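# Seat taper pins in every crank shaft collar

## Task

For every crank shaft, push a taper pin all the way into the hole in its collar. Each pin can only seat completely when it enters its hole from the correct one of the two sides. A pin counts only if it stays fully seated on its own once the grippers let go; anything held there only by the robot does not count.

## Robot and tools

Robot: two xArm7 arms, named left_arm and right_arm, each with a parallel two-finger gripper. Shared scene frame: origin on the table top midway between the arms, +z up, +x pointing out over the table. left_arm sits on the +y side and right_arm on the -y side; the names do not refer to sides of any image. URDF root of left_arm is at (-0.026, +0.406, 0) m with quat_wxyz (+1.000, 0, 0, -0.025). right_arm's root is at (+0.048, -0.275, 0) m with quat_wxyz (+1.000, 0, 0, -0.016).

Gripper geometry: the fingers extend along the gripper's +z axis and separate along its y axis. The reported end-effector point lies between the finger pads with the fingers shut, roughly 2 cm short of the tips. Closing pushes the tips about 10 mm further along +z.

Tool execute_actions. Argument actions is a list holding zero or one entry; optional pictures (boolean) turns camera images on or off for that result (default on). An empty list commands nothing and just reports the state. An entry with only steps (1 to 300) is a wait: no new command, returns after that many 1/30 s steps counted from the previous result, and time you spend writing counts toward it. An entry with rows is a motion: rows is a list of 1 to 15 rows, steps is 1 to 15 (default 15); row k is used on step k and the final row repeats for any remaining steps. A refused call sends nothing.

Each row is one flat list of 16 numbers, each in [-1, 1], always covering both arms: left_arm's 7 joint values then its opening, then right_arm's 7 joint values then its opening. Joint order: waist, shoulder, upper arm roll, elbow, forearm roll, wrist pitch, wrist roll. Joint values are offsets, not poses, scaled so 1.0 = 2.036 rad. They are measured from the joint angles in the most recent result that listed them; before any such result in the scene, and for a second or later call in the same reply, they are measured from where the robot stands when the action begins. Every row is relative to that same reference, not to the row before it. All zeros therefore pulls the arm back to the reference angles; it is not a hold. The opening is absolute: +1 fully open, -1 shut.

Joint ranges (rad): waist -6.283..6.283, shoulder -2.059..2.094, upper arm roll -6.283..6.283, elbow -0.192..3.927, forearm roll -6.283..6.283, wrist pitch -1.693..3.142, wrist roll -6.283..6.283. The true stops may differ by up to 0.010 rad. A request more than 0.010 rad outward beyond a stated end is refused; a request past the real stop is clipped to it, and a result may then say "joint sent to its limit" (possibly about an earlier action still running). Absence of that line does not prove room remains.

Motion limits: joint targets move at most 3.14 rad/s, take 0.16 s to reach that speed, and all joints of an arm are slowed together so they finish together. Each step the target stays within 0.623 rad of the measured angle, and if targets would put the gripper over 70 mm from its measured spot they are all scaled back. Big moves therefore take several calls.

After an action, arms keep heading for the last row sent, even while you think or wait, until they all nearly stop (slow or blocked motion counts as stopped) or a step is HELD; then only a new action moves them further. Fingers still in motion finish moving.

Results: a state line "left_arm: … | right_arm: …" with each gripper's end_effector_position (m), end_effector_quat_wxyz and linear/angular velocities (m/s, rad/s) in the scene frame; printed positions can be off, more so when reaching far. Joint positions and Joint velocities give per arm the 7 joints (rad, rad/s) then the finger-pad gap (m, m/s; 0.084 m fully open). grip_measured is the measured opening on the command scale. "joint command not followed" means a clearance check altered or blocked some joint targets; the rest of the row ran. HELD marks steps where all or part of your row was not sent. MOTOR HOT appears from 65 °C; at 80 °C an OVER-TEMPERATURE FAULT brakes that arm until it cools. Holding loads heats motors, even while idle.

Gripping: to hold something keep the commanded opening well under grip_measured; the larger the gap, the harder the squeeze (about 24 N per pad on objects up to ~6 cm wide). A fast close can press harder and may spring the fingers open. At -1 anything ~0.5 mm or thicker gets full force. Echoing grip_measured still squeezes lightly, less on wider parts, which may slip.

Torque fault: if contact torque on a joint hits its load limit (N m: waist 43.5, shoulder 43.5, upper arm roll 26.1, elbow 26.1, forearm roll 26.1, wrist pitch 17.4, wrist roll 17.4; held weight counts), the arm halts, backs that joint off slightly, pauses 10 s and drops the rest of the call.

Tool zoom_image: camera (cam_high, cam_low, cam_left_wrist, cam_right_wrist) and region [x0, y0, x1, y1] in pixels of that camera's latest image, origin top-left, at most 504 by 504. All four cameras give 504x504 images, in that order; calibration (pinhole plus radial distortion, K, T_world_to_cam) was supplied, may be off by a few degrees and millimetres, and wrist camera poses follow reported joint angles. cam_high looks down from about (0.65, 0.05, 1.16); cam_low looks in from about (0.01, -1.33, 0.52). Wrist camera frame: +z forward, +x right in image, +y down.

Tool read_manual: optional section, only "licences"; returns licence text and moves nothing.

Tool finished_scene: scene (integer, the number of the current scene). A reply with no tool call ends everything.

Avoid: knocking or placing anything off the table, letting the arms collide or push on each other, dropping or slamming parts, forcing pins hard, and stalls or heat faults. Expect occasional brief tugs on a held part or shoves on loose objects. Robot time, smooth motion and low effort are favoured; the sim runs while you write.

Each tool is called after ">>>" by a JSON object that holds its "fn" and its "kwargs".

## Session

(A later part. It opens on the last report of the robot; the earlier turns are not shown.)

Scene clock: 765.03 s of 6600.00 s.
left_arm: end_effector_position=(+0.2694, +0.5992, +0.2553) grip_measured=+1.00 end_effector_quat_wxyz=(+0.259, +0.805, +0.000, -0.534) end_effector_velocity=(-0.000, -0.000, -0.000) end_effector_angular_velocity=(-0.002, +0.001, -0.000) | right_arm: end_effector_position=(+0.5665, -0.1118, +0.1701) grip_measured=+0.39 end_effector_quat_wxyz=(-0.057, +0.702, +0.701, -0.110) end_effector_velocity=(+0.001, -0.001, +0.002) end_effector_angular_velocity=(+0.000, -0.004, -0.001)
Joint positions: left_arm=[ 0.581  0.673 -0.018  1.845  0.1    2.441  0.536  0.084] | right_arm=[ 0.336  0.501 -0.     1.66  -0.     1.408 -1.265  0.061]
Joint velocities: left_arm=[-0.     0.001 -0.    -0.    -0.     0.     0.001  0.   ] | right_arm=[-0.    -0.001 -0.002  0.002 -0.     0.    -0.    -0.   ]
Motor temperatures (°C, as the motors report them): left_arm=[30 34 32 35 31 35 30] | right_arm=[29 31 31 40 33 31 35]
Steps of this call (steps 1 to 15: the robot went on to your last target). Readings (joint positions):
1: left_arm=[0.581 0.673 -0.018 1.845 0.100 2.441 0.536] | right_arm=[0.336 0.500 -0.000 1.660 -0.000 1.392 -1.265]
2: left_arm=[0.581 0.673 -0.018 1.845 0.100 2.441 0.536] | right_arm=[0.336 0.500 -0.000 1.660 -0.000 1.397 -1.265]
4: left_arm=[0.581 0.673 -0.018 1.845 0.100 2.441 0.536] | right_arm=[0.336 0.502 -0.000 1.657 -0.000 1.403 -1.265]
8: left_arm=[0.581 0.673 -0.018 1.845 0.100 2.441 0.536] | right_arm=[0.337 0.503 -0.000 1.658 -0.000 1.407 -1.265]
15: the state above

>>> {"fn": "execute_actions", "kwargs": {"actions": [{"rows": [[0,0,0,0,0,0,0,1, 0.0069,-0.3708,0,-0.197,0,0.0516,0.7775,0.4]], "steps": 15}], "pictures": false}}

>>> {"fn": "execute_actions", "kwargs": {"actions": [{"steps": 30}]}}

Scene clock: 770.23 s of 6600.00 s.
left_arm: end_effector_position=(+0.2694, +0.5992, +0.2553) grip_measured=+1.00 end_effector_quat_wxyz=(+0.259, +0.805, +0.000, -0.534) end_effector_velocity=(-0.000, -0.000, -0.000) end_effector_angular_velocity=(-0.001, +0.000, -0.000) | right_arm: end_effector_position=(+0.4840, -0.1332, +0.3153) grip_measured=+0.39 end_effector_quat_wxyz=(-0.008, +0.880, +0.474, -0.046) end_effector_velocity=(-0.225, -0.064, +0.276) end_effector_angular_velocity=(-0.058, -0.441, -2.040)
Joint positions: left_arm=[ 0.581  0.673 -0.018  1.845  0.1    2.441  0.536  0.084] | right_arm=[ 0.346  0.008 -0.     1.393 -0.     1.478 -0.673  0.061]
Joint velocities: left_arm=[-0.     0.001  0.    -0.001 -0.    -0.001  0.    -0.   ] | right_arm=[ 0.019 -1.125  0.    -0.574  0.     0.15   2.069  0.   ]
Motor temperatures (°C, as the motors report them): left_arm=[30 34 32 35 31 35 30] | right_arm=[29 31 31 40 33 31 35]
Steps of this call (steps 1 to 15: the robot went on to your last target; steps 16 to 90: nothing new was sent; then 1.70 s passed at rest; steps 91 to 105: all 15 steps of this action). Readings (joint positions):
91: left_arm=[0.581 0.673 -0.018 1.845 0.100 2.441 0.536] | right_arm=[0.337 0.500 -0.000 1.660 -0.000 1.408 -1.264]
92: left_arm=[0.581 0.673 -0.018 1.845 0.100 2.441 0.536] | right_arm=[0.337 0.496 -0.000 1.655 -0.000 1.409 -1.258]
94: left_arm=[0.581 0.673 -0.018 1.845 0.100 2.441 0.536] | right_arm=[0.338 0.452 -0.000 1.620 -0.001 1.418 -1.208]
98: left_arm=[0.581 0.673 -0.018 1.845 0.100 2.441 0.536] | right_arm=[0.341 0.283 0.000 1.531 -0.000 1.442 -1.045]
105: the state above

Scene clock: 771.23 s of 6600.00 s.
left_arm: end_effector_position=(+0.2694, +0.5992, +0.2553) grip_measured=+1.00 end_effector_quat_wxyz=(+0.259, +0.805, +0.000, -0.534) end_effector_velocity=(-0.000, +0.000, -0.000) end_effector_angular_velocity=(+0.000, +0.001, +0.000) | right_arm: end_effector_position=(+0.4277, -0.1496, +0.3696) grip_measured=+0.39 end_effector_quat_wxyz=(+0.000, +1.000, +0.001, -0.000) end_effector_velocity=(-0.000, -0.000, +0.000) end_effector_angular_velocity=(+0.001, -0.000, -0.002)
Joint positions: left_arm=[ 0.581  0.673 -0.018  1.845  0.1    2.441  0.536  0.084] | right_arm=[ 0.351 -0.254 -0.     1.259 -0.     1.513  0.317  0.061]
Joint velocities: left_arm=[-0.     0.001  0.     0.     0.     0.001 -0.    -0.   ] | right_arm=[ 0.002 -0.001 -0.002 -0.     0.     0.     0.002  0.   ]
Motor temperatures (°C, as the motors report them): left_arm=[30 34 32 35 31 35 30] | right_arm=[29 31 31 40 33 31 35]
Steps of this call (steps 1 to 30: the robot went on to your last target). Readings (joint positions):
1: left_arm=[0.581 0.673 -0.018 1.845 0.100 2.441 0.536] | right_arm=[0.347 -0.030 -0.000 1.374 -0.000 1.483 -0.600]
2: left_arm=[0.581 0.673 -0.018 1.845 0.100 2.441 0.536] | right_arm=[0.347 -0.066 -0.000 1.356 -0.000 1.488 -0.520]
4: left_arm=[0.581 0.673 -0.018 1.845 0.100 2.441 0.536] | right_arm=[0.348 -0.133 -0.000 1.322 -0.000 1.497 -0.339]
8: left_arm=[0.581 0.673 -0.018 1.845 0.100 2.441 0.536] | right_arm=[0.350 -0.218 -0.000 1.279 -0.000 1.508 0.043]
30: the state above
camera_calibration (this result's frames):
cam_left_wrist: T_world_to_cam=[[0.290231, -0.861466, 0.416705, 0.365725], [-0.447112, 0.262926, 0.854963, -0.185245], [-0.846083, -0.43445, -0.308862, 0.698369], [0, 0, 0, 1]] pos_world=[0.401909, 0.667171, 0.221679]
cam_right_wrist: T_world_to_cam=[[0.000351188, -0.999785, 0.020717, -0.126869], [-0.999981, -0.0002221, 0.00623295, 0.496002], [-0.00622701, -0.0207188, -0.999766, 0.502931], [0, 0, 0, 1]] pos_world=[0.499169, -0.116311, 0.50235]

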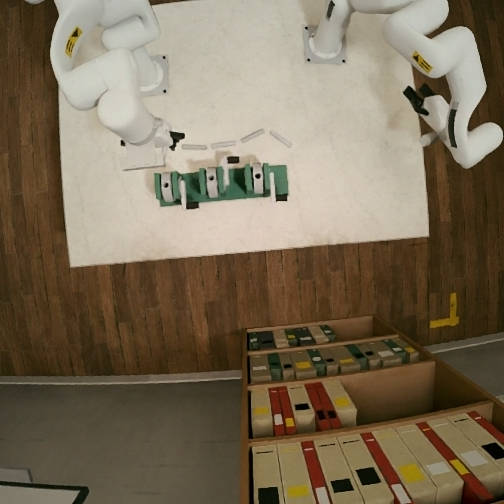

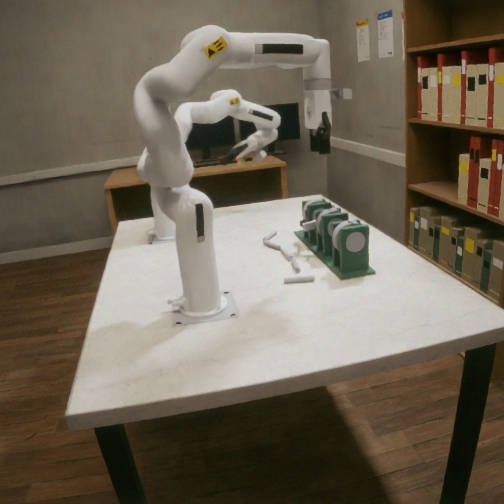

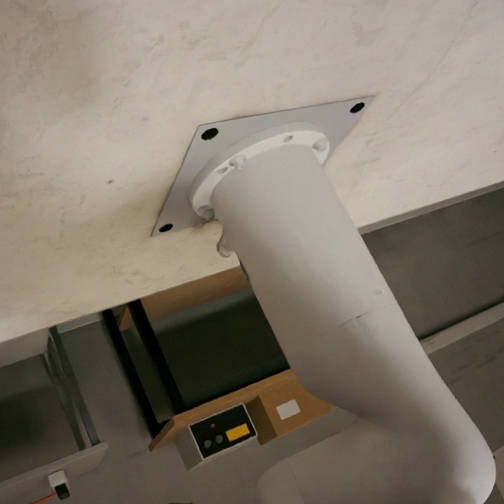

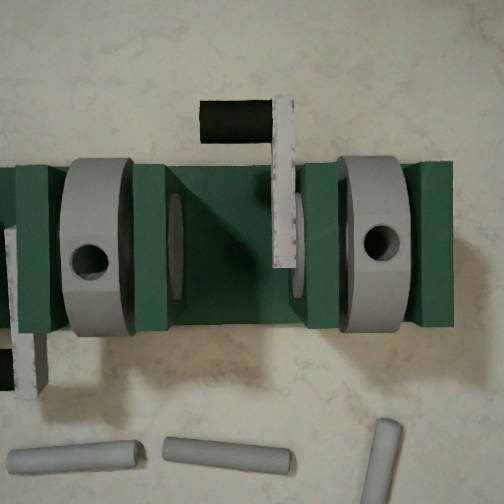

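>>> {"fn": "execute_actions", "kwargs": {"actions": [{"rows": [[0,0,0,0,0,0,0,1, 0.1772,0.1845,0,-0.0826,0,-0.2671,-0.5933,0.4]], "steps": 15}], "pictures": false}}

>>> {"fn": "execute_actions", "kwargs": {"actions": [{"steps": 20}]}}

Scene clock: 812.93 s of 6600.00 s.
left_arm: end_effector_position=(+0.2694, +0.5992, +0.2553) grip_measured=+1.00 end_effector_quat_wxyz=(+0.259, +0.805, +0.000, -0.534) end_effector_velocity=(-0.000, -0.000, +0.000) end_effector_angular_velocity=(-0.001, +0.001, +0.000) | right_arm: end_effector_position=(+0.4482, -0.0289, +0.2439) grip_measured=+0.39 end_effector_quat_wxyz=(+0.000, +0.923, +0.386, -0.001) end_effector_velocity=(-0.035, +0.253, -0.283) end_effector_angular_velocity=(+0.004, +0.004, +2.405)
Joint positions: left_arm=[ 0.581  0.673 -0.018  1.845  0.1    2.441  0.536  0.084] | right_arm=[ 0.582 -0.012  0.001  1.15  -0.     1.165 -0.24   0.061]
Joint velocities: left_arm=[-0.     0.    -0.     0.    -0.     0.001  0.     0.   ] | right_arm=[ 0.498  0.517 -0.    -0.23   0.    -0.746 -1.908 -0.   ]
Motor temperatures (°C, as the motors report them): left_arm=[30 34 32 35 31 35 30] | right_arm=[29 30 31 39 33 31 35]
Steps of this call (steps 1 to 15: the robot went on to your last target; steps 16 to 90: nothing new was sent; then 38.20 s passed at rest; steps 91 to 105: all 15 steps of this action). Readings (joint positions):
91: left_arm=[0.581 0.673 -0.018 1.845 0.100 2.441 0.536] | right_arm=[0.351 -0.254 -0.000 1.259 -0.000 1.513 0.317]
92: left_arm=[0.581 0.673 -0.018 1.845 0.100 2.441 0.536] | right_arm=[0.354 -0.251 -0.001 1.258 -0.001 1.507 0.310]
94: left_arm=[0.581 0.673 -0.018 1.845 0.100 2.441 0.536] | right_arm=[0.379 -0.227 -0.004 1.249 -0.001 1.465 0.263]
98: left_arm=[0.581 0.673 -0.018 1.845 0.100 2.441 0.536] | right_arm=[0.458 -0.142 0.000 1.208 -0.000 1.351 0.115]
105: the state above

Scene clock: 813.60 s of 6600.00 s.
left_arm: end_effector_position=(+0.2694, +0.5992, +0.2553) grip_measured=+1.00 end_effector_quat_wxyz=(+0.259, +0.805, +0.000, -0.534) end_effector_velocity=(-0.000, -0.000, +0.000) end_effector_angular_velocity=(-0.001, -0.000, -0.000) | right_arm: end_effector_position=(+0.4296, +0.0327, +0.1703) grip_measured=+0.39 end_effector_quat_wxyz=(+0.000, +0.708, +0.706, +0.000) end_effector_velocity=(-0.003, +0.002, -0.005) end_effector_angular_velocity=(-0.005, +0.006, +0.021)
Joint positions: left_arm=[ 0.581  0.673 -0.018  1.845  0.1    2.441  0.536  0.084] | right_arm=[ 0.711  0.121 -0.     1.091 -0.     0.97  -0.889  0.061]
Joint velocities: left_arm=[ 0.    -0.    -0.    -0.001  0.    -0.     0.001 -0.   ] | right_arm=[ 0.006  0.007  0.002 -0.003  0.    -0.003 -0.014  0.   ]
Motor temperatures (°C, as the motors report them): left_arm=[30 34 32 35 31 35 30] | right_arm=[29 30 31 39 33 31 35]
Steps of this call (steps 1 to 20: the robot went on to your last target). Readings (joint positions):
1: left_arm=[0.581 0.673 -0.018 1.845 0.100 2.441 0.536] | right_arm=[0.599 0.005 0.001 1.143 -0.000 1.140 -0.307]
2: left_arm=[0.581 0.673 -0.018 1.845 0.100 2.441 0.536] | right_arm=[0.615 0.022 0.001 1.135 -0.000 1.116 -0.379]
4: left_arm=[0.581 0.673 -0.018 1.845 0.100 2.441 0.536] | right_arm=[0.646 0.054 0.000 1.121 -0.000 1.069 -0.538]
8: left_arm=[0.581 0.673 -0.018 1.845 0.100 2.441 0.536] | right_arm=[0.695 0.106 0.002 1.097 -0.000 0.997 -0.795]
20: the state above
camera_calibration (this result's frames):
cam_left_wrist: T_world_to_cam=[[0.290231, -0.861466, 0.416705, 0.365724], [-0.447112, 0.262926, 0.854963, -0.185245], [-0.846083, -0.43445, -0.308862, 0.698369], [0, 0, 0, 1]] pos_world=[0.401909, 0.667171, 0.221679]
cam_right_wrist: T_world_to_cam=[[0.999784, -0.00404731, 0.0203913, -0.402412], [-0.00416477, -0.999975, 0.00572155, 0.104163], [0.0203677, -0.00580524, -0.999776, 0.29562], [0, 0, 0, 1]] pos_world=[0.396738, 0.104247, 0.303163]

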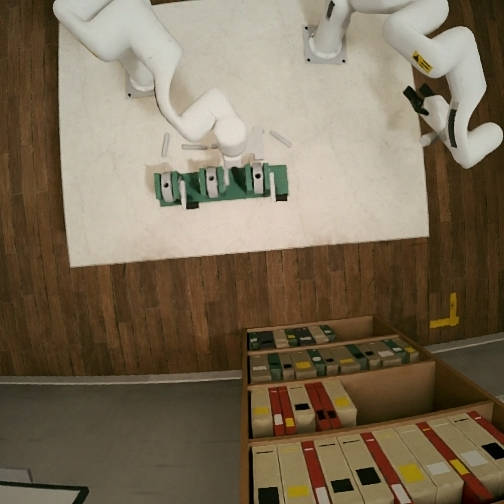

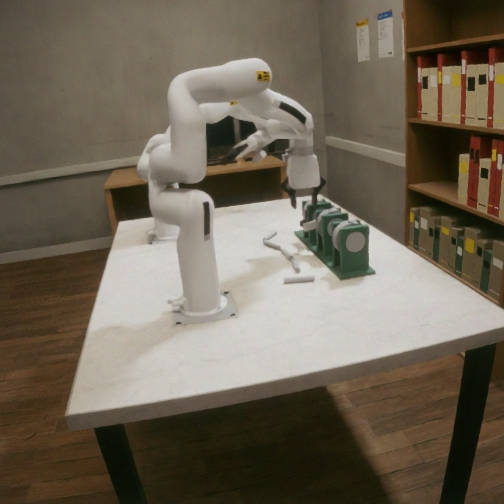

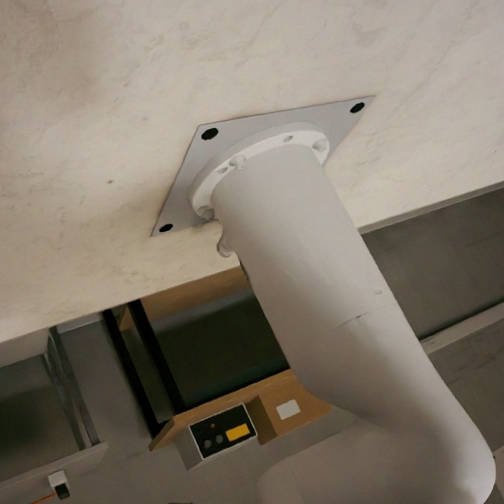

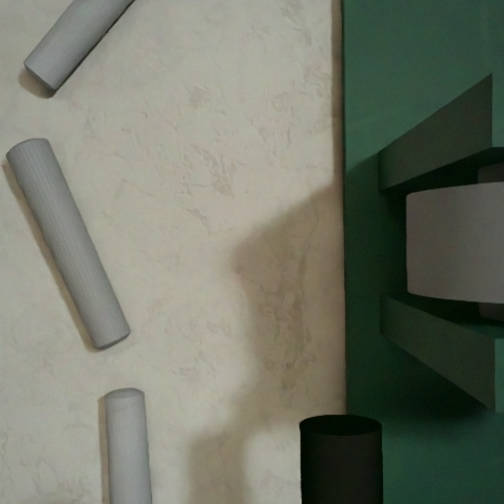

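>>> {"fn": "execute_actions", "kwargs": {"actions": [{"rows": [[0,0,0,0,0,0,0,1, 0,0.03,0,-0.022,0,-0.052,0,0.4],[0,0,0,0,0,0,0,1, 0,0.03,0,-0.022,0,-0.052,0,0.4],[0,0,0,0,0,0,0,1, 0,0.03,0,-0.022,0,-0.052,0,0.4],[0,0,0,0,0,0,0,1, 0,0.03,0,-0.022,0,-0.052,0,0.4],[0,0,0,0,0,0,0,1, 0,0.0567,0,-0.0412,0,-0.0978,0,0.4]], "steps": 15}], "pictures": false}}

>>> {"fn": "execute_actions", "kwargs": {"actions": [{"steps": 10}]}}

Scene clock: 851.67 s of 6600.00 s.
left_arm: end_effector_position=(+0.2694, +0.5992, +0.2553) grip_measured=+1.00 end_effector_quat_wxyz=(+0.259, +0.805, +0.000, -0.534) end_effector_velocity=(-0.000, -0.000, +0.000) end_effector_angular_velocity=(-0.000, +0.000, +0.001) | right_arm: end_effector_position=(+0.4302, +0.0331, +0.0983) grip_measured=+0.39 end_effector_quat_wxyz=(+0.000, +0.708, +0.706, +0.001) end_effector_velocity=(+0.009, +0.007, +0.002) end_effector_angular_velocity=(+0.027, -0.034, -0.002)
Joint positions: left_arm=[ 0.581  0.673 -0.018  1.845  0.1    2.441  0.536  0.084] | right_arm=[ 0.711  0.234 -0.     1.01  -0.     0.775 -0.889  0.061]
Joint velocities: left_arm=[-0.    -0.    -0.    -0.    -0.001  0.    -0.001  0.   ] | right_arm=[-0.001  0.005  0.001  0.001 -0.    -0.047  0.001  0.   ]
Motor temperatures (°C, as the motors report them): left_arm=[30 34 32 35 31 35 30] | right_arm=[29 31 31 39 33 31 35]
Steps of this call (steps 1 to 15: the robot went on to your last target; steps 16 to 90: nothing new was sent; then 34.57 s passed at rest; steps 91 to 105: all 15 steps of this action). Readings (joint positions):
91: left_arm=[0.581 0.673 -0.018 1.845 0.100 2.441 0.536] | right_arm=[0.711 0.122 -0.000 1.090 -0.000 0.969 -0.890]
92: left_arm=[0.581 0.673 -0.018 1.845 0.100 2.441 0.536] | right_arm=[0.711 0.124 -0.000 1.089 -0.000 0.962 -0.890]
94: left_arm=[0.581 0.673 -0.018 1.845 0.100 2.441 0.536] | right_arm=[0.711 0.145 -0.000 1.076 -0.000 0.922 -0.890]
98: left_arm=[0.581 0.673 -0.018 1.845 0.100 2.441 0.536] | right_arm=[0.711 0.204 -0.000 1.030 -0.000 0.828 -0.889]
105: the state above

Scene clock: 852.00 s of 6600.00 s.
left_arm: end_effector_position=(+0.2694, +0.5992, +0.2553) grip_measured=+1.00 end_effector_quat_wxyz=(+0.259, +0.805, +0.000, -0.534) end_effector_velocity=(-0.000, -0.000, +0.000) end_effector_angular_velocity=(+0.000, +0.000, +0.000) | right_arm: end_effector_position=(+0.4297, +0.0328, +0.0966) grip_measured=+0.39 end_effector_quat_wxyz=(+0.000, +0.708, +0.706, +0.000) end_effector_velocity=(+0.000, -0.001, -0.002) end_effector_angular_velocity=(-0.002, +0.002, -0.001)
Joint positions: left_arm=[ 0.581  0.673 -0.018  1.845  0.1    2.441  0.536  0.084] | right_arm=[ 0.711  0.236 -0.     1.007 -0.     0.771 -0.889  0.061]
Joint velocities: left_arm=[-0.    -0.001 -0.    -0.001 -0.     0.    -0.001  0.   ] | right_arm=[-0.002  0.003  0.001 -0.001 -0.001 -0.002 -0.    -0.   ]
Motor temperatures (°C, as the motors report them): left_arm=[30 34 32 35 31 35 30] | right_arm=[29 31 31 39 33 31 35]
Steps of this call (steps 1 to 10: the robot went on to your last target). Readings (joint positions):
1: left_arm=[0.581 0.673 -0.018 1.845 0.100 2.441 0.536] | right_arm=[0.711 0.234 -0.000 1.010 -0.000 0.773 -0.889]
2: left_arm=[0.581 0.673 -0.018 1.845 0.100 2.441 0.536] | right_arm=[0.711 0.234 -0.000 1.009 -0.000 0.772 -0.889]
4: left_arm=[0.581 0.673 -0.018 1.845 0.100 2.441 0.536] | right_arm=[0.711 0.235 -0.000 1.008 -0.000 0.772 -0.889]
8: left_arm=[0.581 0.673 -0.018 1.845 0.100 2.441 0.536] | right_arm=[0.711 0.236 -0.000 1.007 -0.000 0.771 -0.889]
10: the state above
camera_calibration (this result's frames):
cam_left_wrist: T_world_to_cam=[[0.29023, -0.861466, 0.416705, 0.365725], [-0.447112, 0.262926, 0.854963, -0.185245], [-0.846084, -0.43445, -0.308862, 0.698369], [0, 0, 0, 1]] pos_world=[0.401909, 0.667171, 0.221679]
cam_right_wrist: T_world_to_cam=[[0.999779, -0.00397685, 0.0206199, -0.401033], [-0.00409157, -0.999976, 0.00552411, 0.10467], [0.0205975, -0.00560726, -0.999772, 0.221771], [0, 0, 0, 1]] pos_world=[0.396805, 0.104316, 0.229412]

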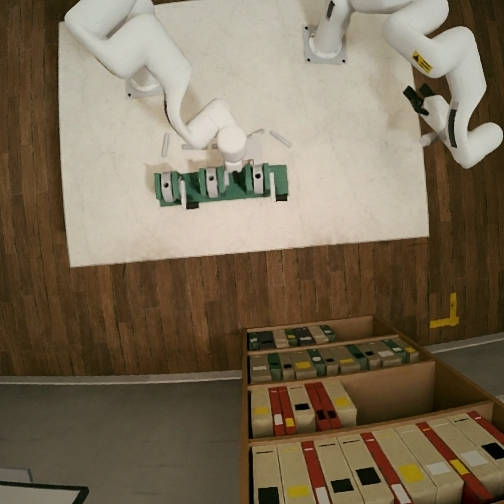

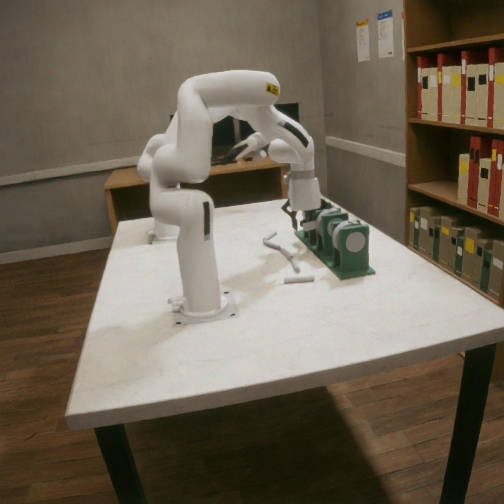

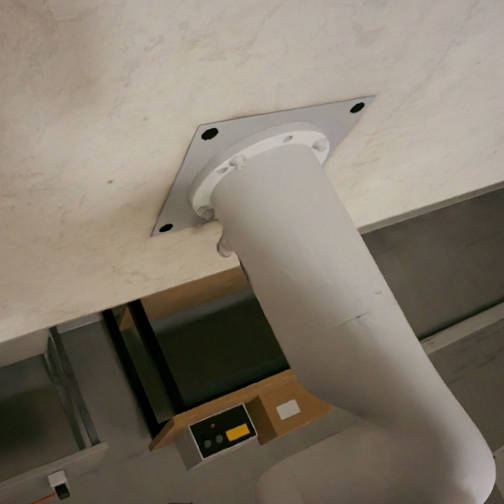

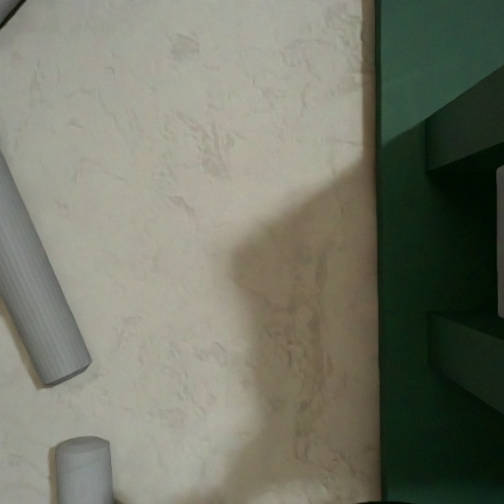

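>>> {"fn": "execute_actions", "kwargs": {"actions": [{"rows": [[0,0,0,0,0,0,0,1, 0,0,0,0,0,0,0,0.1],[0,0,0,0,0,0,0,1, 0,0,0,0,0,0,0,-0.1],[0,0,0,0,0,0,0,1, 0,0,0,0,0,0,0,-0.25],[0,0,0,0,0,0,0,1, 0,0,0,0,0,0,0,-0.35],[0,0,0,0,0,0,0,1, 0,0,0,0,0,0,0,-0.42],[0,0,0,0,0,0,0,1, 0,0,0,0,0,0,0,-0.5],[0,0,0,0,0,0,0,1, 0,0,0,0,0,0,0,-0.6]], "steps": 15}], "pictures": false}}

Scene clock: 856.43 s of 6600.00 s.
left_arm: end_effector_position=(+0.2694, +0.5992, +0.2553) grip_measured=+1.00 end_effector_quat_wxyz=(+0.259, +0.805, +0.000, -0.534) end_effector_velocity=(-0.000, +0.000, -0.000) end_effector_angular_velocity=(+0.000, +0.000, -0.000) | right_arm: end_effector_position=(+0.4281, +0.0329, +0.0955) grip_measured=-0.47 end_effector_quat_wxyz=(-0.000, +0.707, +0.707, -0.002) end_effector_velocity=(+0.001, +0.000, +0.001) end_effector_angular_velocity=(+0.002, -0.003, -0.002)
Joint positions: left_arm=[ 0.581  0.673 -0.018  1.845  0.1    2.441  0.536  0.084] | right_arm=[ 0.711  0.237  0.001  1.006 -0.     0.772 -0.889  0.024]
Joint velocities: left_arm=[ 0.    -0.    -0.    -0.     0.001 -0.    -0.     0.   ] | right_arm=[-0.    -0.002 -0.001  0.    -0.    -0.001  0.001 -0.   ]
Motor temperatures (°C, as the motors report them): left_arm=[30 34 32 35 31 35 30] | right_arm=[29 31 31 39 33 31 35]
Steps of this call (steps 1 to 15: the robot went on to your last target; steps 16 to 90: nothing new was sent; then 0.93 s passed at rest; steps 91 to 105: all 15 steps of this action). Readings (joint positions):
91: left_arm=[0.581 0.673 -0.018 1.845 0.100 2.441 0.536] | right_arm=[0.711 0.236 -0.000 1.007 -0.000 0.771 -0.889]
92: left_arm=[0.581 0.673 -0.018 1.845 0.100 2.441 0.536] | right_arm=[0.711 0.236 -0.000 1.007 -0.000 0.771 -0.889]
94: left_arm=[0.581 0.673 -0.018 1.845 0.100 2.441 0.536] | right_arm=[0.711 0.236 -0.000 1.007 -0.000 0.771 -0.889]
98: left_arm=[0.581 0.673 -0.018 1.845 0.100 2.441 0.536] | right_arm=[0.712 0.237 0.001 1.005 -0.000 0.772 -0.889]
105: the state above

>>> {"fn": "execute_actions", "kwargs": {"actions": [{"rows": [[0,0,0,0,0,0,0,1, 0,-0.003,0,0.0014,0,0.0043,0,-0.6],[0,0,0,0,0,0,0,1, 0,-0.006,0,0.0028,0,0.0086,0,-0.6],[0,0,0,0,0,0,0,1, 0,-0.0089,0,0.0041,0,0.013,0,-0.6]], "steps": 15}], "pictures": false}}

Scene clock: 860.30 s of 6600.00 s.
left_arm: end_effector_position=(+0.2694, +0.5992, +0.2553) grip_measured=+1.00 end_effector_quat_wxyz=(+0.259, +0.805, +0.000, -0.534) end_effector_velocity=(+0.000, -0.000, +0.000) end_effector_angular_velocity=(+0.000, -0.001, +0.000) | right_arm: end_effector_position=(+0.4283, +0.0328, +0.1056) grip_measured=-0.47 end_effector_quat_wxyz=(-0.000, +0.707, +0.707, -0.002) end_effector_velocity=(-0.000, -0.001, -0.001) end_effector_angular_velocity=(-0.002, +0.001, +0.001)
Joint positions: left_arm=[ 0.581  0.673 -0.018  1.845  0.1    2.441  0.536  0.084] | right_arm=[ 0.711  0.219  0.001  1.014 -0.     0.799 -0.889  0.024]
Joint velocities: left_arm=[-0.    -0.001  0.     0.    -0.001  0.    -0.    -0.   ] | right_arm=[ 0.     0.001 -0.001 -0.001 -0.001  0.    -0.001  0.   ]
Motor temperatures (°C, as the motors report them): left_arm=[30 34 32 35 31 35 30] | right_arm=[29 31 31 40 33 31 35]
Steps of this call (steps 1 to 15: the robot went on to your last target; steps 16 to 90: nothing new was sent; then 0.37 s passed at rest; steps 91 to 105: all 15 steps of this action). Readings (joint positions):
91: left_arm=[0.581 0.673 -0.018 1.845 0.100 2.441 0.536] | right_arm=[0.711 0.236 -0.000 1.007 -0.000 0.772 -0.889]
92: left_arm=[0.581 0.673 -0.018 1.845 0.100 2.441 0.536] | right_arm=[0.711 0.235 -0.000 1.008 -0.000 0.774 -0.889]
94: left_arm=[0.581 0.673 -0.018 1.845 0.100 2.441 0.536] | right_arm=[0.711 0.228 0.000 1.011 -0.000 0.785 -0.889]
98: left_arm=[0.581 0.673 -0.018 1.845 0.100 2.441 0.536] | right_arm=[0.711 0.219 0.001 1.014 -0.000 0.797 -0.889]
105: the state above

>>> {"fn": "execute_actions", "kwargs": {"actions": [{"rows": [[0,0,0,0,0,0,0,1, 0,0,0,0,0,0,0,-0.3],[0,0,0,0,0,0,0,1, 0,0,0,0,0,0,0,0.0],[0,0,0,0,0,0,0,1, 0,0,0,0,0,0,0,0.4],[0,0,0,0,0,0,0,1, 0,0,0,0,0,0,0,0.4],[0,0,0,0,0,0,0,1, 0,0,0,0,0,0,0,0.4],[0,0,0,0,0,0,0,1, 0,0,0,0,0,0,0,0.4],[0,0,0,0,0,0,0,1, 0,0,0,0,0,0,0,0.4],[0,0,0,0,0,0,0,1, 0,-0.048,0,0.038,0,0.084,0,0.4]], "steps": 15}], "pictures": false}}

>>> {"fn": "execute_actions", "kwargs": {"actions": [{"steps": 8}], "pictures": false}}

Scene clock: 870.90 s of 6600.00 s.
left_arm: end_effector_position=(+0.2694, +0.5992, +0.2553) grip_measured=+1.00 end_effector_quat_wxyz=(+0.259, +0.805, +0.000, -0.534) end_effector_velocity=(-0.000, +0.000, -0.001) end_effector_angular_velocity=(+0.000, +0.002, +0.000) | right_arm: end_effector_position=(+0.4337, +0.0362, +0.1678) grip_measured=+0.39 end_effector_quat_wxyz=(+0.001, +0.708, +0.706, +0.009) end_effector_velocity=(-0.000, +0.001, +0.132) end_effector_angular_velocity=(+0.027, -0.031, -0.002)
Joint positions: left_arm=[ 0.581  0.673 -0.018  1.845  0.1    2.441  0.536  0.084] | right_arm=[ 0.711  0.129 -0.     1.089 -0.     0.942 -0.889  0.061]
Joint velocities: left_arm=[ 0.     0.002  0.    -0.001  0.    -0.002 -0.001  0.   ] | right_arm=[ 0.001 -0.195  0.     0.149  0.002  0.303  0.003 -0.   ]
Motor temperatures (°C, as the motors report them): left_arm=[30 34 32 35 31 35 30] | right_arm=[29 31 31 42 33 32 35]
Steps of this call (steps 1 to 15: the robot went on to your last target; steps 16 to 90: nothing new was sent; then 7.10 s passed at rest; steps 91 to 105: all 15 steps of this action). Readings (joint positions):
91: left_arm=[0.581 0.673 -0.018 1.845 0.100 2.441 0.536] | right_arm=[0.711 0.219 0.001 1.014 -0.000 0.798 -0.889]
92: left_arm=[0.581 0.673 -0.018 1.845 0.100 2.441 0.536] | right_arm=[0.710 0.218 -0.002 1.017 -0.001 0.795 -0.889]
94: left_arm=[0.581 0.673 -0.018 1.845 0.100 2.441 0.536] | right_arm=[0.708 0.216 -0.006 1.023 -0.002 0.792 -0.889]
98: left_arm=[0.581 0.673 -0.018 1.845 0.100 2.441 0.536] | right_arm=[0.709 0.217 -0.004 1.020 -0.001 0.796 -0.889]
105: the state above

Scene clock: 871.17 s of 6600.00 s.
left_arm: end_effector_position=(+0.2694, +0.5992, +0.2553) grip_measured=+1.00 end_effector_quat_wxyz=(+0.259, +0.805, +0.000, -0.534) end_effector_velocity=(-0.000, +0.000, -0.001) end_effector_angular_velocity=(-0.001, +0.001, +0.000) | right_arm: end_effector_position=(+0.4289, +0.0331, +0.1693) grip_measured=+0.39 end_effector_quat_wxyz=(-0.000, +0.708, +0.707, -0.001) end_effector_velocity=(+0.004, +0.003, +0.012) end_effector_angular_velocity=(+0.012, -0.014, -0.001)
Joint positions: left_arm=[ 0.581  0.673 -0.018  1.845  0.1    2.441  0.536  0.084] | right_arm=[ 0.711  0.122  0.001  1.09  -0.     0.969 -0.889  0.061]
Joint velocities: left_arm=[ 0.     0.001  0.    -0.001 -0.    -0.     0.    -0.   ] | right_arm=[-0.    -0.012 -0.001  0.017  0.     0.011 -0.     0.   ]
Motor temperatures (°C, as the motors report them): left_arm=[30 34 32 35 31 35 30] | right_arm=[29 31 31 42 33 32 35]
Steps of this call (steps 1 to 8: the robot went on to your last target). Readings (joint positions):
1: left_arm=[0.581 0.673 -0.018 1.845 0.100 2.441 0.536] | right_arm=[0.711 0.124 -0.000 1.091 -0.000 0.950 -0.889]
2: left_arm=[0.581 0.673 -0.018 1.845 0.100 2.441 0.536] | right_arm=[0.711 0.123 0.000 1.091 -0.000 0.957 -0.889]
4: left_arm=[0.581 0.673 -0.018 1.845 0.100 2.441 0.536] | right_arm=[0.711 0.123 0.000 1.089 -0.000 0.964 -0.889]
8: the state above

>>> {"fn": "execute_actions", "kwargs": {"actions": [{"rows": [[0,0,0,0,0,0,0,1, -0.1768,-0.1842,0,0.0825,0,0.2667,0.5923,0.4]], "steps": 15}], "pictures": false}}

>>> {"fn": "execute_actions", "kwargs": {"actions": [{"steps": 22}]}}

Scene clock: 876.23 s of 6600.00 s.
left_arm: end_effector_position=(+0.2694, +0.5992, +0.2553) grip_measured=+1.00 end_effector_quat_wxyz=(+0.259, +0.805, +0.000, -0.534) end_effector_velocity=(+0.000, +0.000, -0.000) end_effector_angular_velocity=(-0.000, +0.001, -0.000) | right_arm: end_effector_position=(+0.4490, -0.0824, +0.3024) grip_measured=+0.39 end_effector_quat_wxyz=(+0.000, +0.925, +0.380, +0.001) end_effector_velocity=(-0.036, -0.264, +0.271) end_effector_angular_velocity=(+0.001, +0.004, -2.423)
Joint positions: left_arm=[ 0.581  0.673 -0.018  1.845  0.1    2.441  0.536  0.084] | right_arm=[ 0.48  -0.12  -0.     1.199 -0.     1.317 -0.331  0.061]
Joint velocities: left_arm=[ 0.     0.001 -0.     0.     0.     0.    -0.    -0.   ] | right_arm=[-0.5   -0.518  0.001  0.23  -0.     0.751  1.923  0.   ]
Motor temperatures (°C, as the motors report them): left_arm=[30 34 32 35 31 35 30] | right_arm=[29 31 31 41 33 32 35]
Steps of this call (steps 1 to 30: the robot went on to your last target; steps 31 to 90: nothing new was sent; then 1.57 s passed at rest; steps 91 to 105: all 15 steps of this action). Readings (joint positions):
91: left_arm=[0.581 0.673 -0.018 1.845 0.100 2.441 0.536] | right_arm=[0.711 0.121 0.001 1.092 -0.000 0.971 -0.888]
92: left_arm=[0.581 0.673 -0.018 1.845 0.100 2.441 0.536] | right_arm=[0.708 0.118 0.002 1.092 -0.000 0.976 -0.882]
94: left_arm=[0.581 0.673 -0.018 1.845 0.100 2.441 0.536] | right_arm=[0.684 0.094 0.006 1.101 0.000 1.018 -0.834]
98: left_arm=[0.581 0.673 -0.018 1.845 0.100 2.441 0.536] | right_arm=[0.604 0.010 -0.001 1.142 -0.000 1.130 -0.688]
105: the state above

Scene clock: 876.97 s of 6600.00 s.
left_arm: end_effector_position=(+0.2694, +0.5992, +0.2553) grip_measured=+1.00 end_effector_quat_wxyz=(+0.259, +0.805, +0.000, -0.534) end_effector_velocity=(-0.000, -0.000, -0.000) end_effector_angular_velocity=(-0.000, +0.002, +0.000) | right_arm: end_effector_position=(+0.4278, -0.1486, +0.3685) grip_measured=+0.39 end_effector_quat_wxyz=(+0.001, +1.000, +0.003, -0.001) end_effector_velocity=(+0.000, -0.002, +0.002) end_effector_angular_velocity=(+0.001, -0.002, -0.010)
Joint positions: left_arm=[ 0.581  0.673 -0.018  1.845  0.1    2.441  0.536  0.084] | right_arm=[ 0.352 -0.252  0.001  1.257 -0.     1.512  0.316  0.061]
Joint velocities: left_arm=[ 0.    -0.     0.    -0.003  0.    -0.    -0.001  0.   ] | right_arm=[-0.002 -0.003 -0.002  0.001 -0.     0.002  0.006 -0.   ]
Motor temperatures (°C, as the motors report them): left_arm=[30 34 32 35 31 35 30] | right_arm=[29 31 31 41 33 32 35]
Steps of this call (steps 1 to 22: the robot went on to your last target). Readings (joint positions):
1: left_arm=[0.581 0.673 -0.018 1.845 0.100 2.441 0.536] | right_arm=[0.463 -0.137 -0.000 1.207 -0.000 1.342 -0.264]
2: left_arm=[0.581 0.673 -0.018 1.845 0.100 2.441 0.536] | right_arm=[0.447 -0.153 -0.000 1.214 -0.000 1.367 -0.190]
4: left_arm=[0.581 0.673 -0.018 1.845 0.100 2.441 0.536] | right_arm=[0.416 -0.186 0.000 1.228 -0.000 1.414 -0.030]
8: left_arm=[0.581 0.673 -0.018 1.845 0.100 2.441 0.536] | right_arm=[0.367 -0.237 -0.001 1.252 -0.000 1.486 0.225]
22: the state above
camera_calibration (this result's frames):
cam_left_wrist: T_world_to_cam=[[0.29023, -0.861466, 0.416705, 0.365725], [-0.447112, 0.262926, 0.854963, -0.185245], [-0.846084, -0.434449, -0.308863, 0.698369], [0, 0, 0, 1]] pos_world=[0.401909, 0.667171, 0.221679]
cam_right_wrist: T_world_to_cam=[[0.00374386, -0.999772, 0.0210456, -0.12748], [-0.999966, -0.00358839, 0.00742018, 0.495157], [-0.00734297, -0.0210726, -0.999751, 0.502304], [0, 0, 0, 1]] pos_world=[0.499306, -0.115089, 0.501187]

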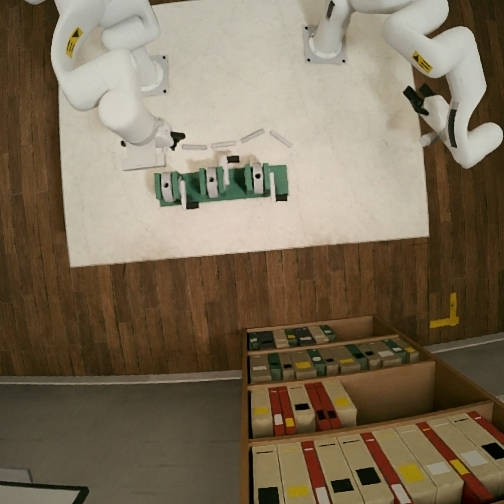

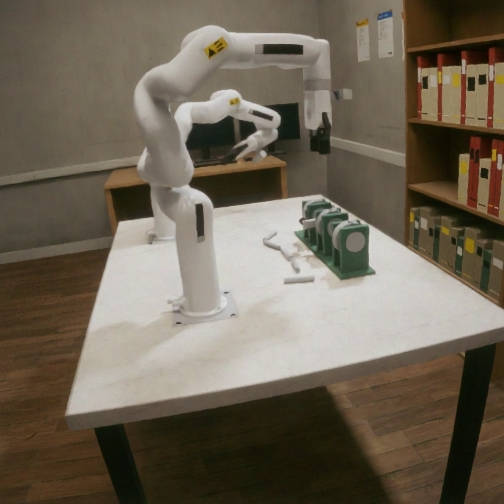

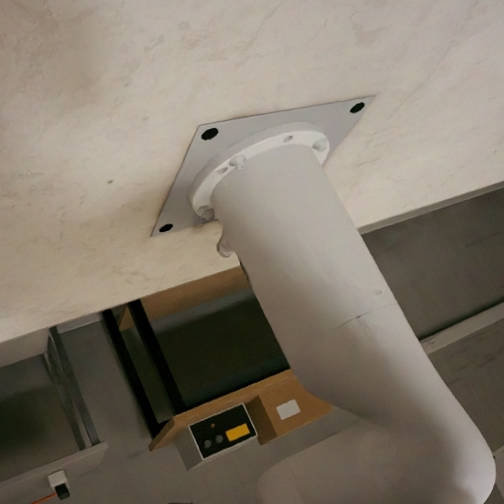

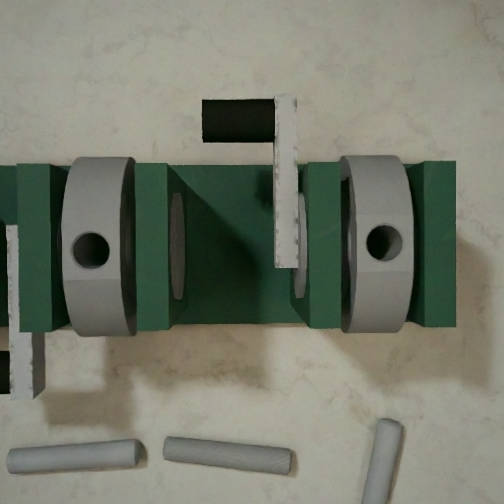

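>>> {"fn": "zoom_image", "kwargs": {"camera": "cam_right_wrist", "region": [0, 130, 504, 504]}}

Region (0, 130, 504, 504) of cam_right_wrist's 504x504 image, scaled by 1.000; it fills the top 374 rows of this view, and the rest is white.

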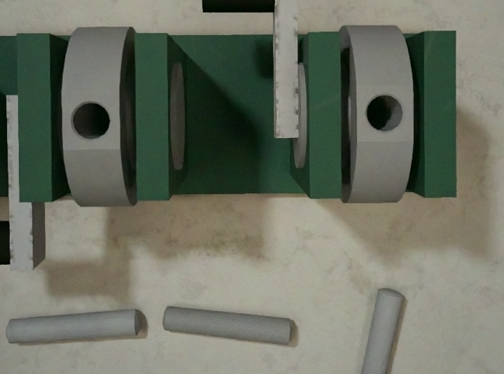

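>>> {"fn": "execute_actions", "kwargs": {"actions": [{"rows": [[0,0,0,0,0,0,0,1, -0.0683,0.0577,0,-0.2884,0,-0.215,-1.0,0.0]], "steps": 15}], "pictures": false}}

>>> {"fn": "execute_actions", "kwargs": {"actions": [{"steps": 25}], "pictures": false}}

Scene clock: 997.47 s of 6600.00 s.
left_arm: end_effector_position=(+0.2694, +0.5992, +0.2553) grip_measured=+1.00 end_effector_quat_wxyz=(+0.259, +0.805, +0.000, -0.534) end_effector_velocity=(-0.000, -0.000, -0.000) end_effector_angular_velocity=(+0.000, +0.000, -0.000) | right_arm: end_effector_position=(+0.4054, -0.1913, +0.2003) grip_measured=-0.01 end_effector_quat_wxyz=(-0.001, +0.967, +0.238, -0.089) end_effector_velocity=(-0.130, -0.103, -0.341) end_effector_angular_velocity=(+0.254, +0.442, +1.746)
Joint positions: left_arm=[ 0.581  0.673 -0.018  1.845  0.1    2.441  0.536  0.084] | right_arm=[ 0.261 -0.175  0.     0.875 -0.     1.227 -0.252  0.044]
Joint velocities: left_arm=[-0.     0.     0.    -0.001 -0.    -0.001 -0.    -0.   ] | right_arm=[-0.194  0.163  0.002 -0.82  -0.    -0.611 -1.969 -0.   ]
Motor temperatures (°C, as the motors report them): left_arm=[30 35 32 36 31 35 30] | right_arm=[29 30 31 40 33 31 35]
From where the robot then was, a joint's target lay farther than a number of 1.0 reaches, so one or more steps of this call were cut to that.
Steps of this call (steps 1 to 15: the robot went on to your last target; steps 16 to 90: nothing new was sent; then 117.00 s passed at rest; steps 91 to 105: all 15 steps of this action). Readings (joint positions):
91: left_arm=[0.581 0.673 -0.018 1.845 0.100 2.441 0.536] | right_arm=[0.351 -0.252 0.001 1.257 -0.000 1.511 0.316]
92: left_arm=[0.581 0.673 -0.018 1.845 0.100 2.441 0.536] | right_arm=[0.350 -0.252 0.001 1.253 -0.000 1.506 0.309]
94: left_arm=[0.581 0.673 -0.018 1.845 0.100 2.441 0.536] | right_arm=[0.340 -0.247 0.002 1.214 0.000 1.472 0.261]
98: left_arm=[0.581 0.673 -0.018 1.845 0.100 2.441 0.536] | right_arm=[0.310 -0.216 0.000 1.080 -0.000 1.380 0.112]
105: the state above

Scene clock: 998.30 s of 6600.00 s.
left_arm: end_effector_position=(+0.2694, +0.5992, +0.2553) grip_measured=+1.00 end_effector_quat_wxyz=(+0.259, +0.805, +0.000, -0.534) end_effector_velocity=(-0.000, -0.000, -0.000) end_effector_angular_velocity=(-0.001, +0.003, +0.000) | right_arm: end_effector_position=(+0.3630, -0.2169, +0.1203) grip_measured=-0.01 end_effector_quat_wxyz=(-0.093, +0.577, +0.806, -0.096) end_effector_velocity=(-0.002, -0.000, -0.001) end_effector_angular_velocity=(+0.009, +0.006, +0.035)
Joint positions: left_arm=[ 0.581  0.673 -0.018  1.845  0.1    2.441  0.536  0.084] | right_arm=[ 0.213 -0.135  0.001  0.671 -0.     1.074 -1.716  0.044]
Joint velocities: left_arm=[ 0.     0.001 -0.    -0.001 -0.     0.001 -0.001 -0.   ] | right_arm=[-0.001  0.001  0.001 -0.003  0.     0.    -0.036 -0.   ]
Motor temperatures (°C, as the motors report them): left_arm=[30 35 32 36 31 35 30] | right_arm=[29 30 31 40 33 31 35]
Steps of this call (steps 1 to 25: the robot went on to your last target). Readings (joint positions):
1: left_arm=[0.581 0.673 -0.018 1.845 0.100 2.441 0.536] | right_arm=[0.255 -0.169 0.000 0.848 -0.000 1.207 -0.321]
2: left_arm=[0.581 0.673 -0.018 1.845 0.100 2.441 0.536] | right_arm=[0.248 -0.164 0.000 0.821 -0.000 1.187 -0.396]
4: left_arm=[0.581 0.673 -0.018 1.845 0.100 2.441 0.536] | right_arm=[0.237 -0.154 0.001 0.772 -0.000 1.150 -0.568]
8: left_arm=[0.581 0.673 -0.018 1.845 0.100 2.441 0.536] | right_arm=[0.221 -0.141 0.001 0.703 -0.000 1.100 -0.960]
25: the state above

q7 remaining: -2.768+1.716=-1.052 → -0.5167.

>>> {"fn": "execute_actions", "kwargs": {"actions": [{"rows": [[0,0,0,0,0,0,0,1, 0,0,0,0,0,0,-0.5167,0.0]], "steps": 15}], "pictures": false}}

>>> {"fn": "execute_actions", "kwargs": {"actions": [{"steps": 10}]}}

Scene clock: 1001.73 s of 6600.00 s.
left_arm: end_effector_position=(+0.2694, +0.5992, +0.2553) grip_measured=+1.00 end_effector_quat_wxyz=(+0.259, +0.805, +0.000, -0.534) end_effector_velocity=(-0.000, +0.000, -0.000) end_effector_angular_velocity=(-0.001, +0.000, -0.000) | right_arm: end_effector_position=(+0.3630, -0.2169, +0.1203) grip_measured=-0.01 end_effector_quat_wxyz=(-0.126, +0.151, +0.979, -0.044) end_effector_velocity=(-0.001, +0.000, -0.000) end_effector_angular_velocity=(+0.352, +0.066, +1.303)
Joint positions: left_arm=[ 0.581  0.673 -0.018  1.845  0.1    2.441  0.536  0.084] | right_arm=[ 0.213 -0.135  0.001  0.671 -0.     1.074 -2.653  0.044]
Joint velocities: left_arm=[ 0.     0.    -0.     0.     0.     0.     0.001  0.   ] | right_arm=[ 0.001 -0.001  0.001 -0.001  0.     0.    -1.35   0.   ]
Motor temperatures (°C, as the motors report them): left_arm=[30 35 32 36 31 35 30] | right_arm=[29 30 31 40 33 31 35]
Steps of this call (steps 1 to 30: the robot went on to your last target; steps 31 to 88: nothing new was sent; steps 89 to 103: all 15 steps of this action). Readings (joint positions):
89: left_arm=[0.581 0.673 -0.018 1.845 0.100 2.441 0.536] | right_arm=[0.213 -0.134 0.001 0.670 -0.000 1.074 -1.720]
90: left_arm=[0.581 0.673 -0.018 1.845 0.100 2.441 0.536] | right_arm=[0.213 -0.134 0.001 0.670 -0.000 1.074 -1.727]
92: left_arm=[0.581 0.673 -0.018 1.845 0.100 2.441 0.536] | right_arm=[0.213 -0.134 0.001 0.670 -0.000 1.074 -1.778]
96: left_arm=[0.581 0.673 -0.018 1.845 0.100 2.441 0.536] | right_arm=[0.213 -0.135 0.001 0.671 -0.000 1.074 -2.062]
103: the state above

Scene clock: 1002.07 s of 6600.00 s.
left_arm: end_effector_position=(+0.2694, +0.5992, +0.2553) grip_measured=+1.00 end_effector_quat_wxyz=(+0.259, +0.805, +0.000, -0.534) end_effector_velocity=(-0.000, -0.000, -0.000) end_effector_angular_velocity=(-0.000, +0.001, +0.000) | right_arm: end_effector_position=(+0.3630, -0.2169, +0.1203) grip_measured=-0.01 end_effector_quat_wxyz=(-0.129, +0.096, +0.986, -0.037) end_effector_velocity=(+0.000, +0.000, +0.001) end_effector_angular_velocity=(+0.009, +0.000, +0.030)
Joint positions: left_arm=[ 0.581  0.673 -0.018  1.845  0.1    2.441  0.536  0.084] | right_arm=[ 0.213 -0.135  0.001  0.671 -0.     1.074 -2.765  0.044]
Joint velocities: left_arm=[ 0.     0.     0.    -0.001 -0.    -0.     0.     0.   ] | right_arm=[ 0.001 -0.001 -0.001  0.001  0.     0.    -0.031  0.   ]
Motor temperatures (°C, as the motors report them): left_arm=[30 35 32 36 31 35 30] | right_arm=[29 30 31 40 33 31 35]
Steps of this call (steps 1 to 10: the robot went on to your last target). Readings (joint positions):
1: left_arm=[0.581 0.673 -0.018 1.845 0.100 2.441 0.536] | right_arm=[0.213 -0.135 0.001 0.671 -0.000 1.074 -2.690]
2: left_arm=[0.581 0.673 -0.018 1.845 0.100 2.441 0.536] | right_arm=[0.213 -0.135 0.001 0.671 -0.000 1.074 -2.715]
4: left_arm=[0.581 0.673 -0.018 1.845 0.100 2.441 0.536] | right_arm=[0.213 -0.135 0.001 0.671 -0.000 1.074 -2.743]
8: left_arm=[0.581 0.673 -0.018 1.845 0.100 2.441 0.536] | right_arm=[0.213 -0.135 0.001 0.671 -0.000 1.074 -2.762]
10: the state above
camera_calibration (this result's frames):
cam_left_wrist: T_world_to_cam=[[0.29023, -0.861466, 0.416705, 0.365725], [-0.447112, 0.262926, 0.854962, -0.185245], [-0.846084, -0.434449, -0.308863, 0.698369], [0, 0, 0, 1]] pos_world=[0.401909, 0.667171, 0.221679]
cam_right_wrist: T_world_to_cam=[[0.186621, 0.979269, -0.0787691, 0.18461], [0.949562, -0.200363, -0.241218, -0.288437], [-0.251999, -0.0297799, -0.967269, 0.335283], [0, 0, 0, 1]] pos_world=[0.323927, -0.22859, 0.269275]

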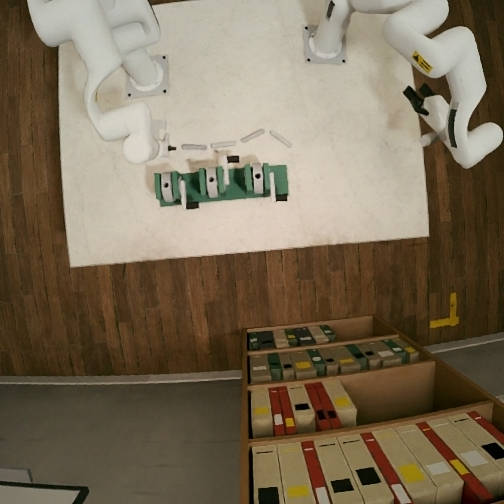

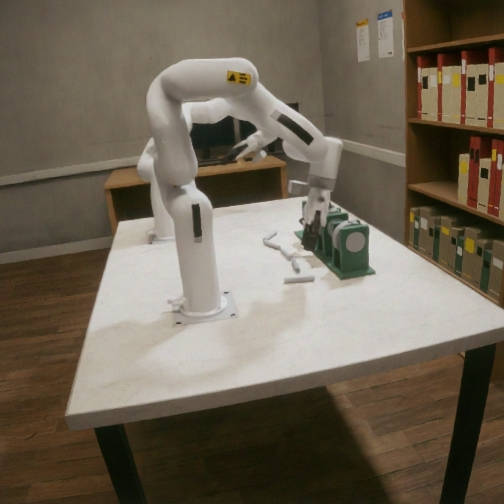

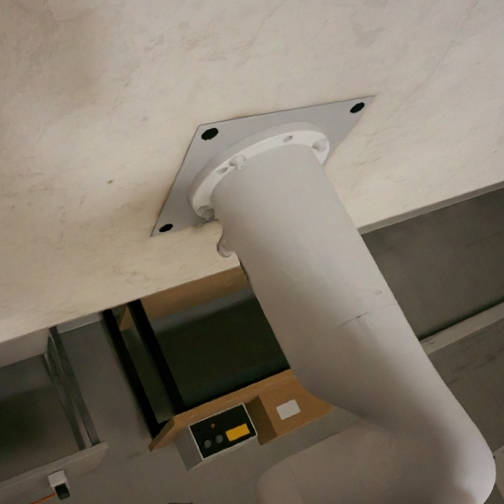

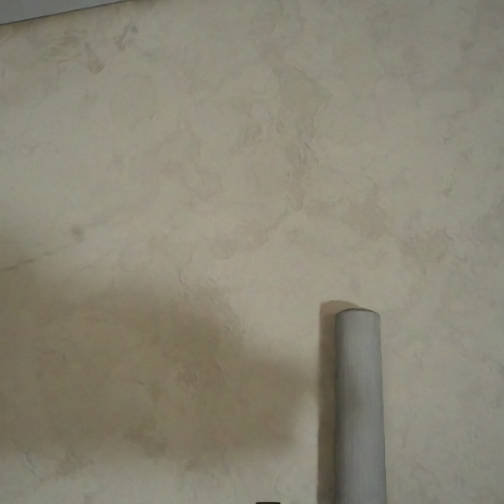

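>>> {"fn": "execute_actions", "kwargs": {"actions": "[{\"rows\": [[0,0,0,0,0,0,0,0+1, 0.0025,0.05,0,-0.015,0,-0.065,0,0.0],[0,0,0,0,0,0,0,1, 0.0025,0.05,0,-0.015,0,-0.065,0,0.0],[0,0,0,0,0,0,0,1, 0.0025,0.05,0,-0.015,0,-0.065,0,0.0],[0,0,0,0,0,0,0,1, 0.0025,0.095,0,-0.029,0,-0.124,0,0.0]], \"steps\": 15}]", "pictures": false}}



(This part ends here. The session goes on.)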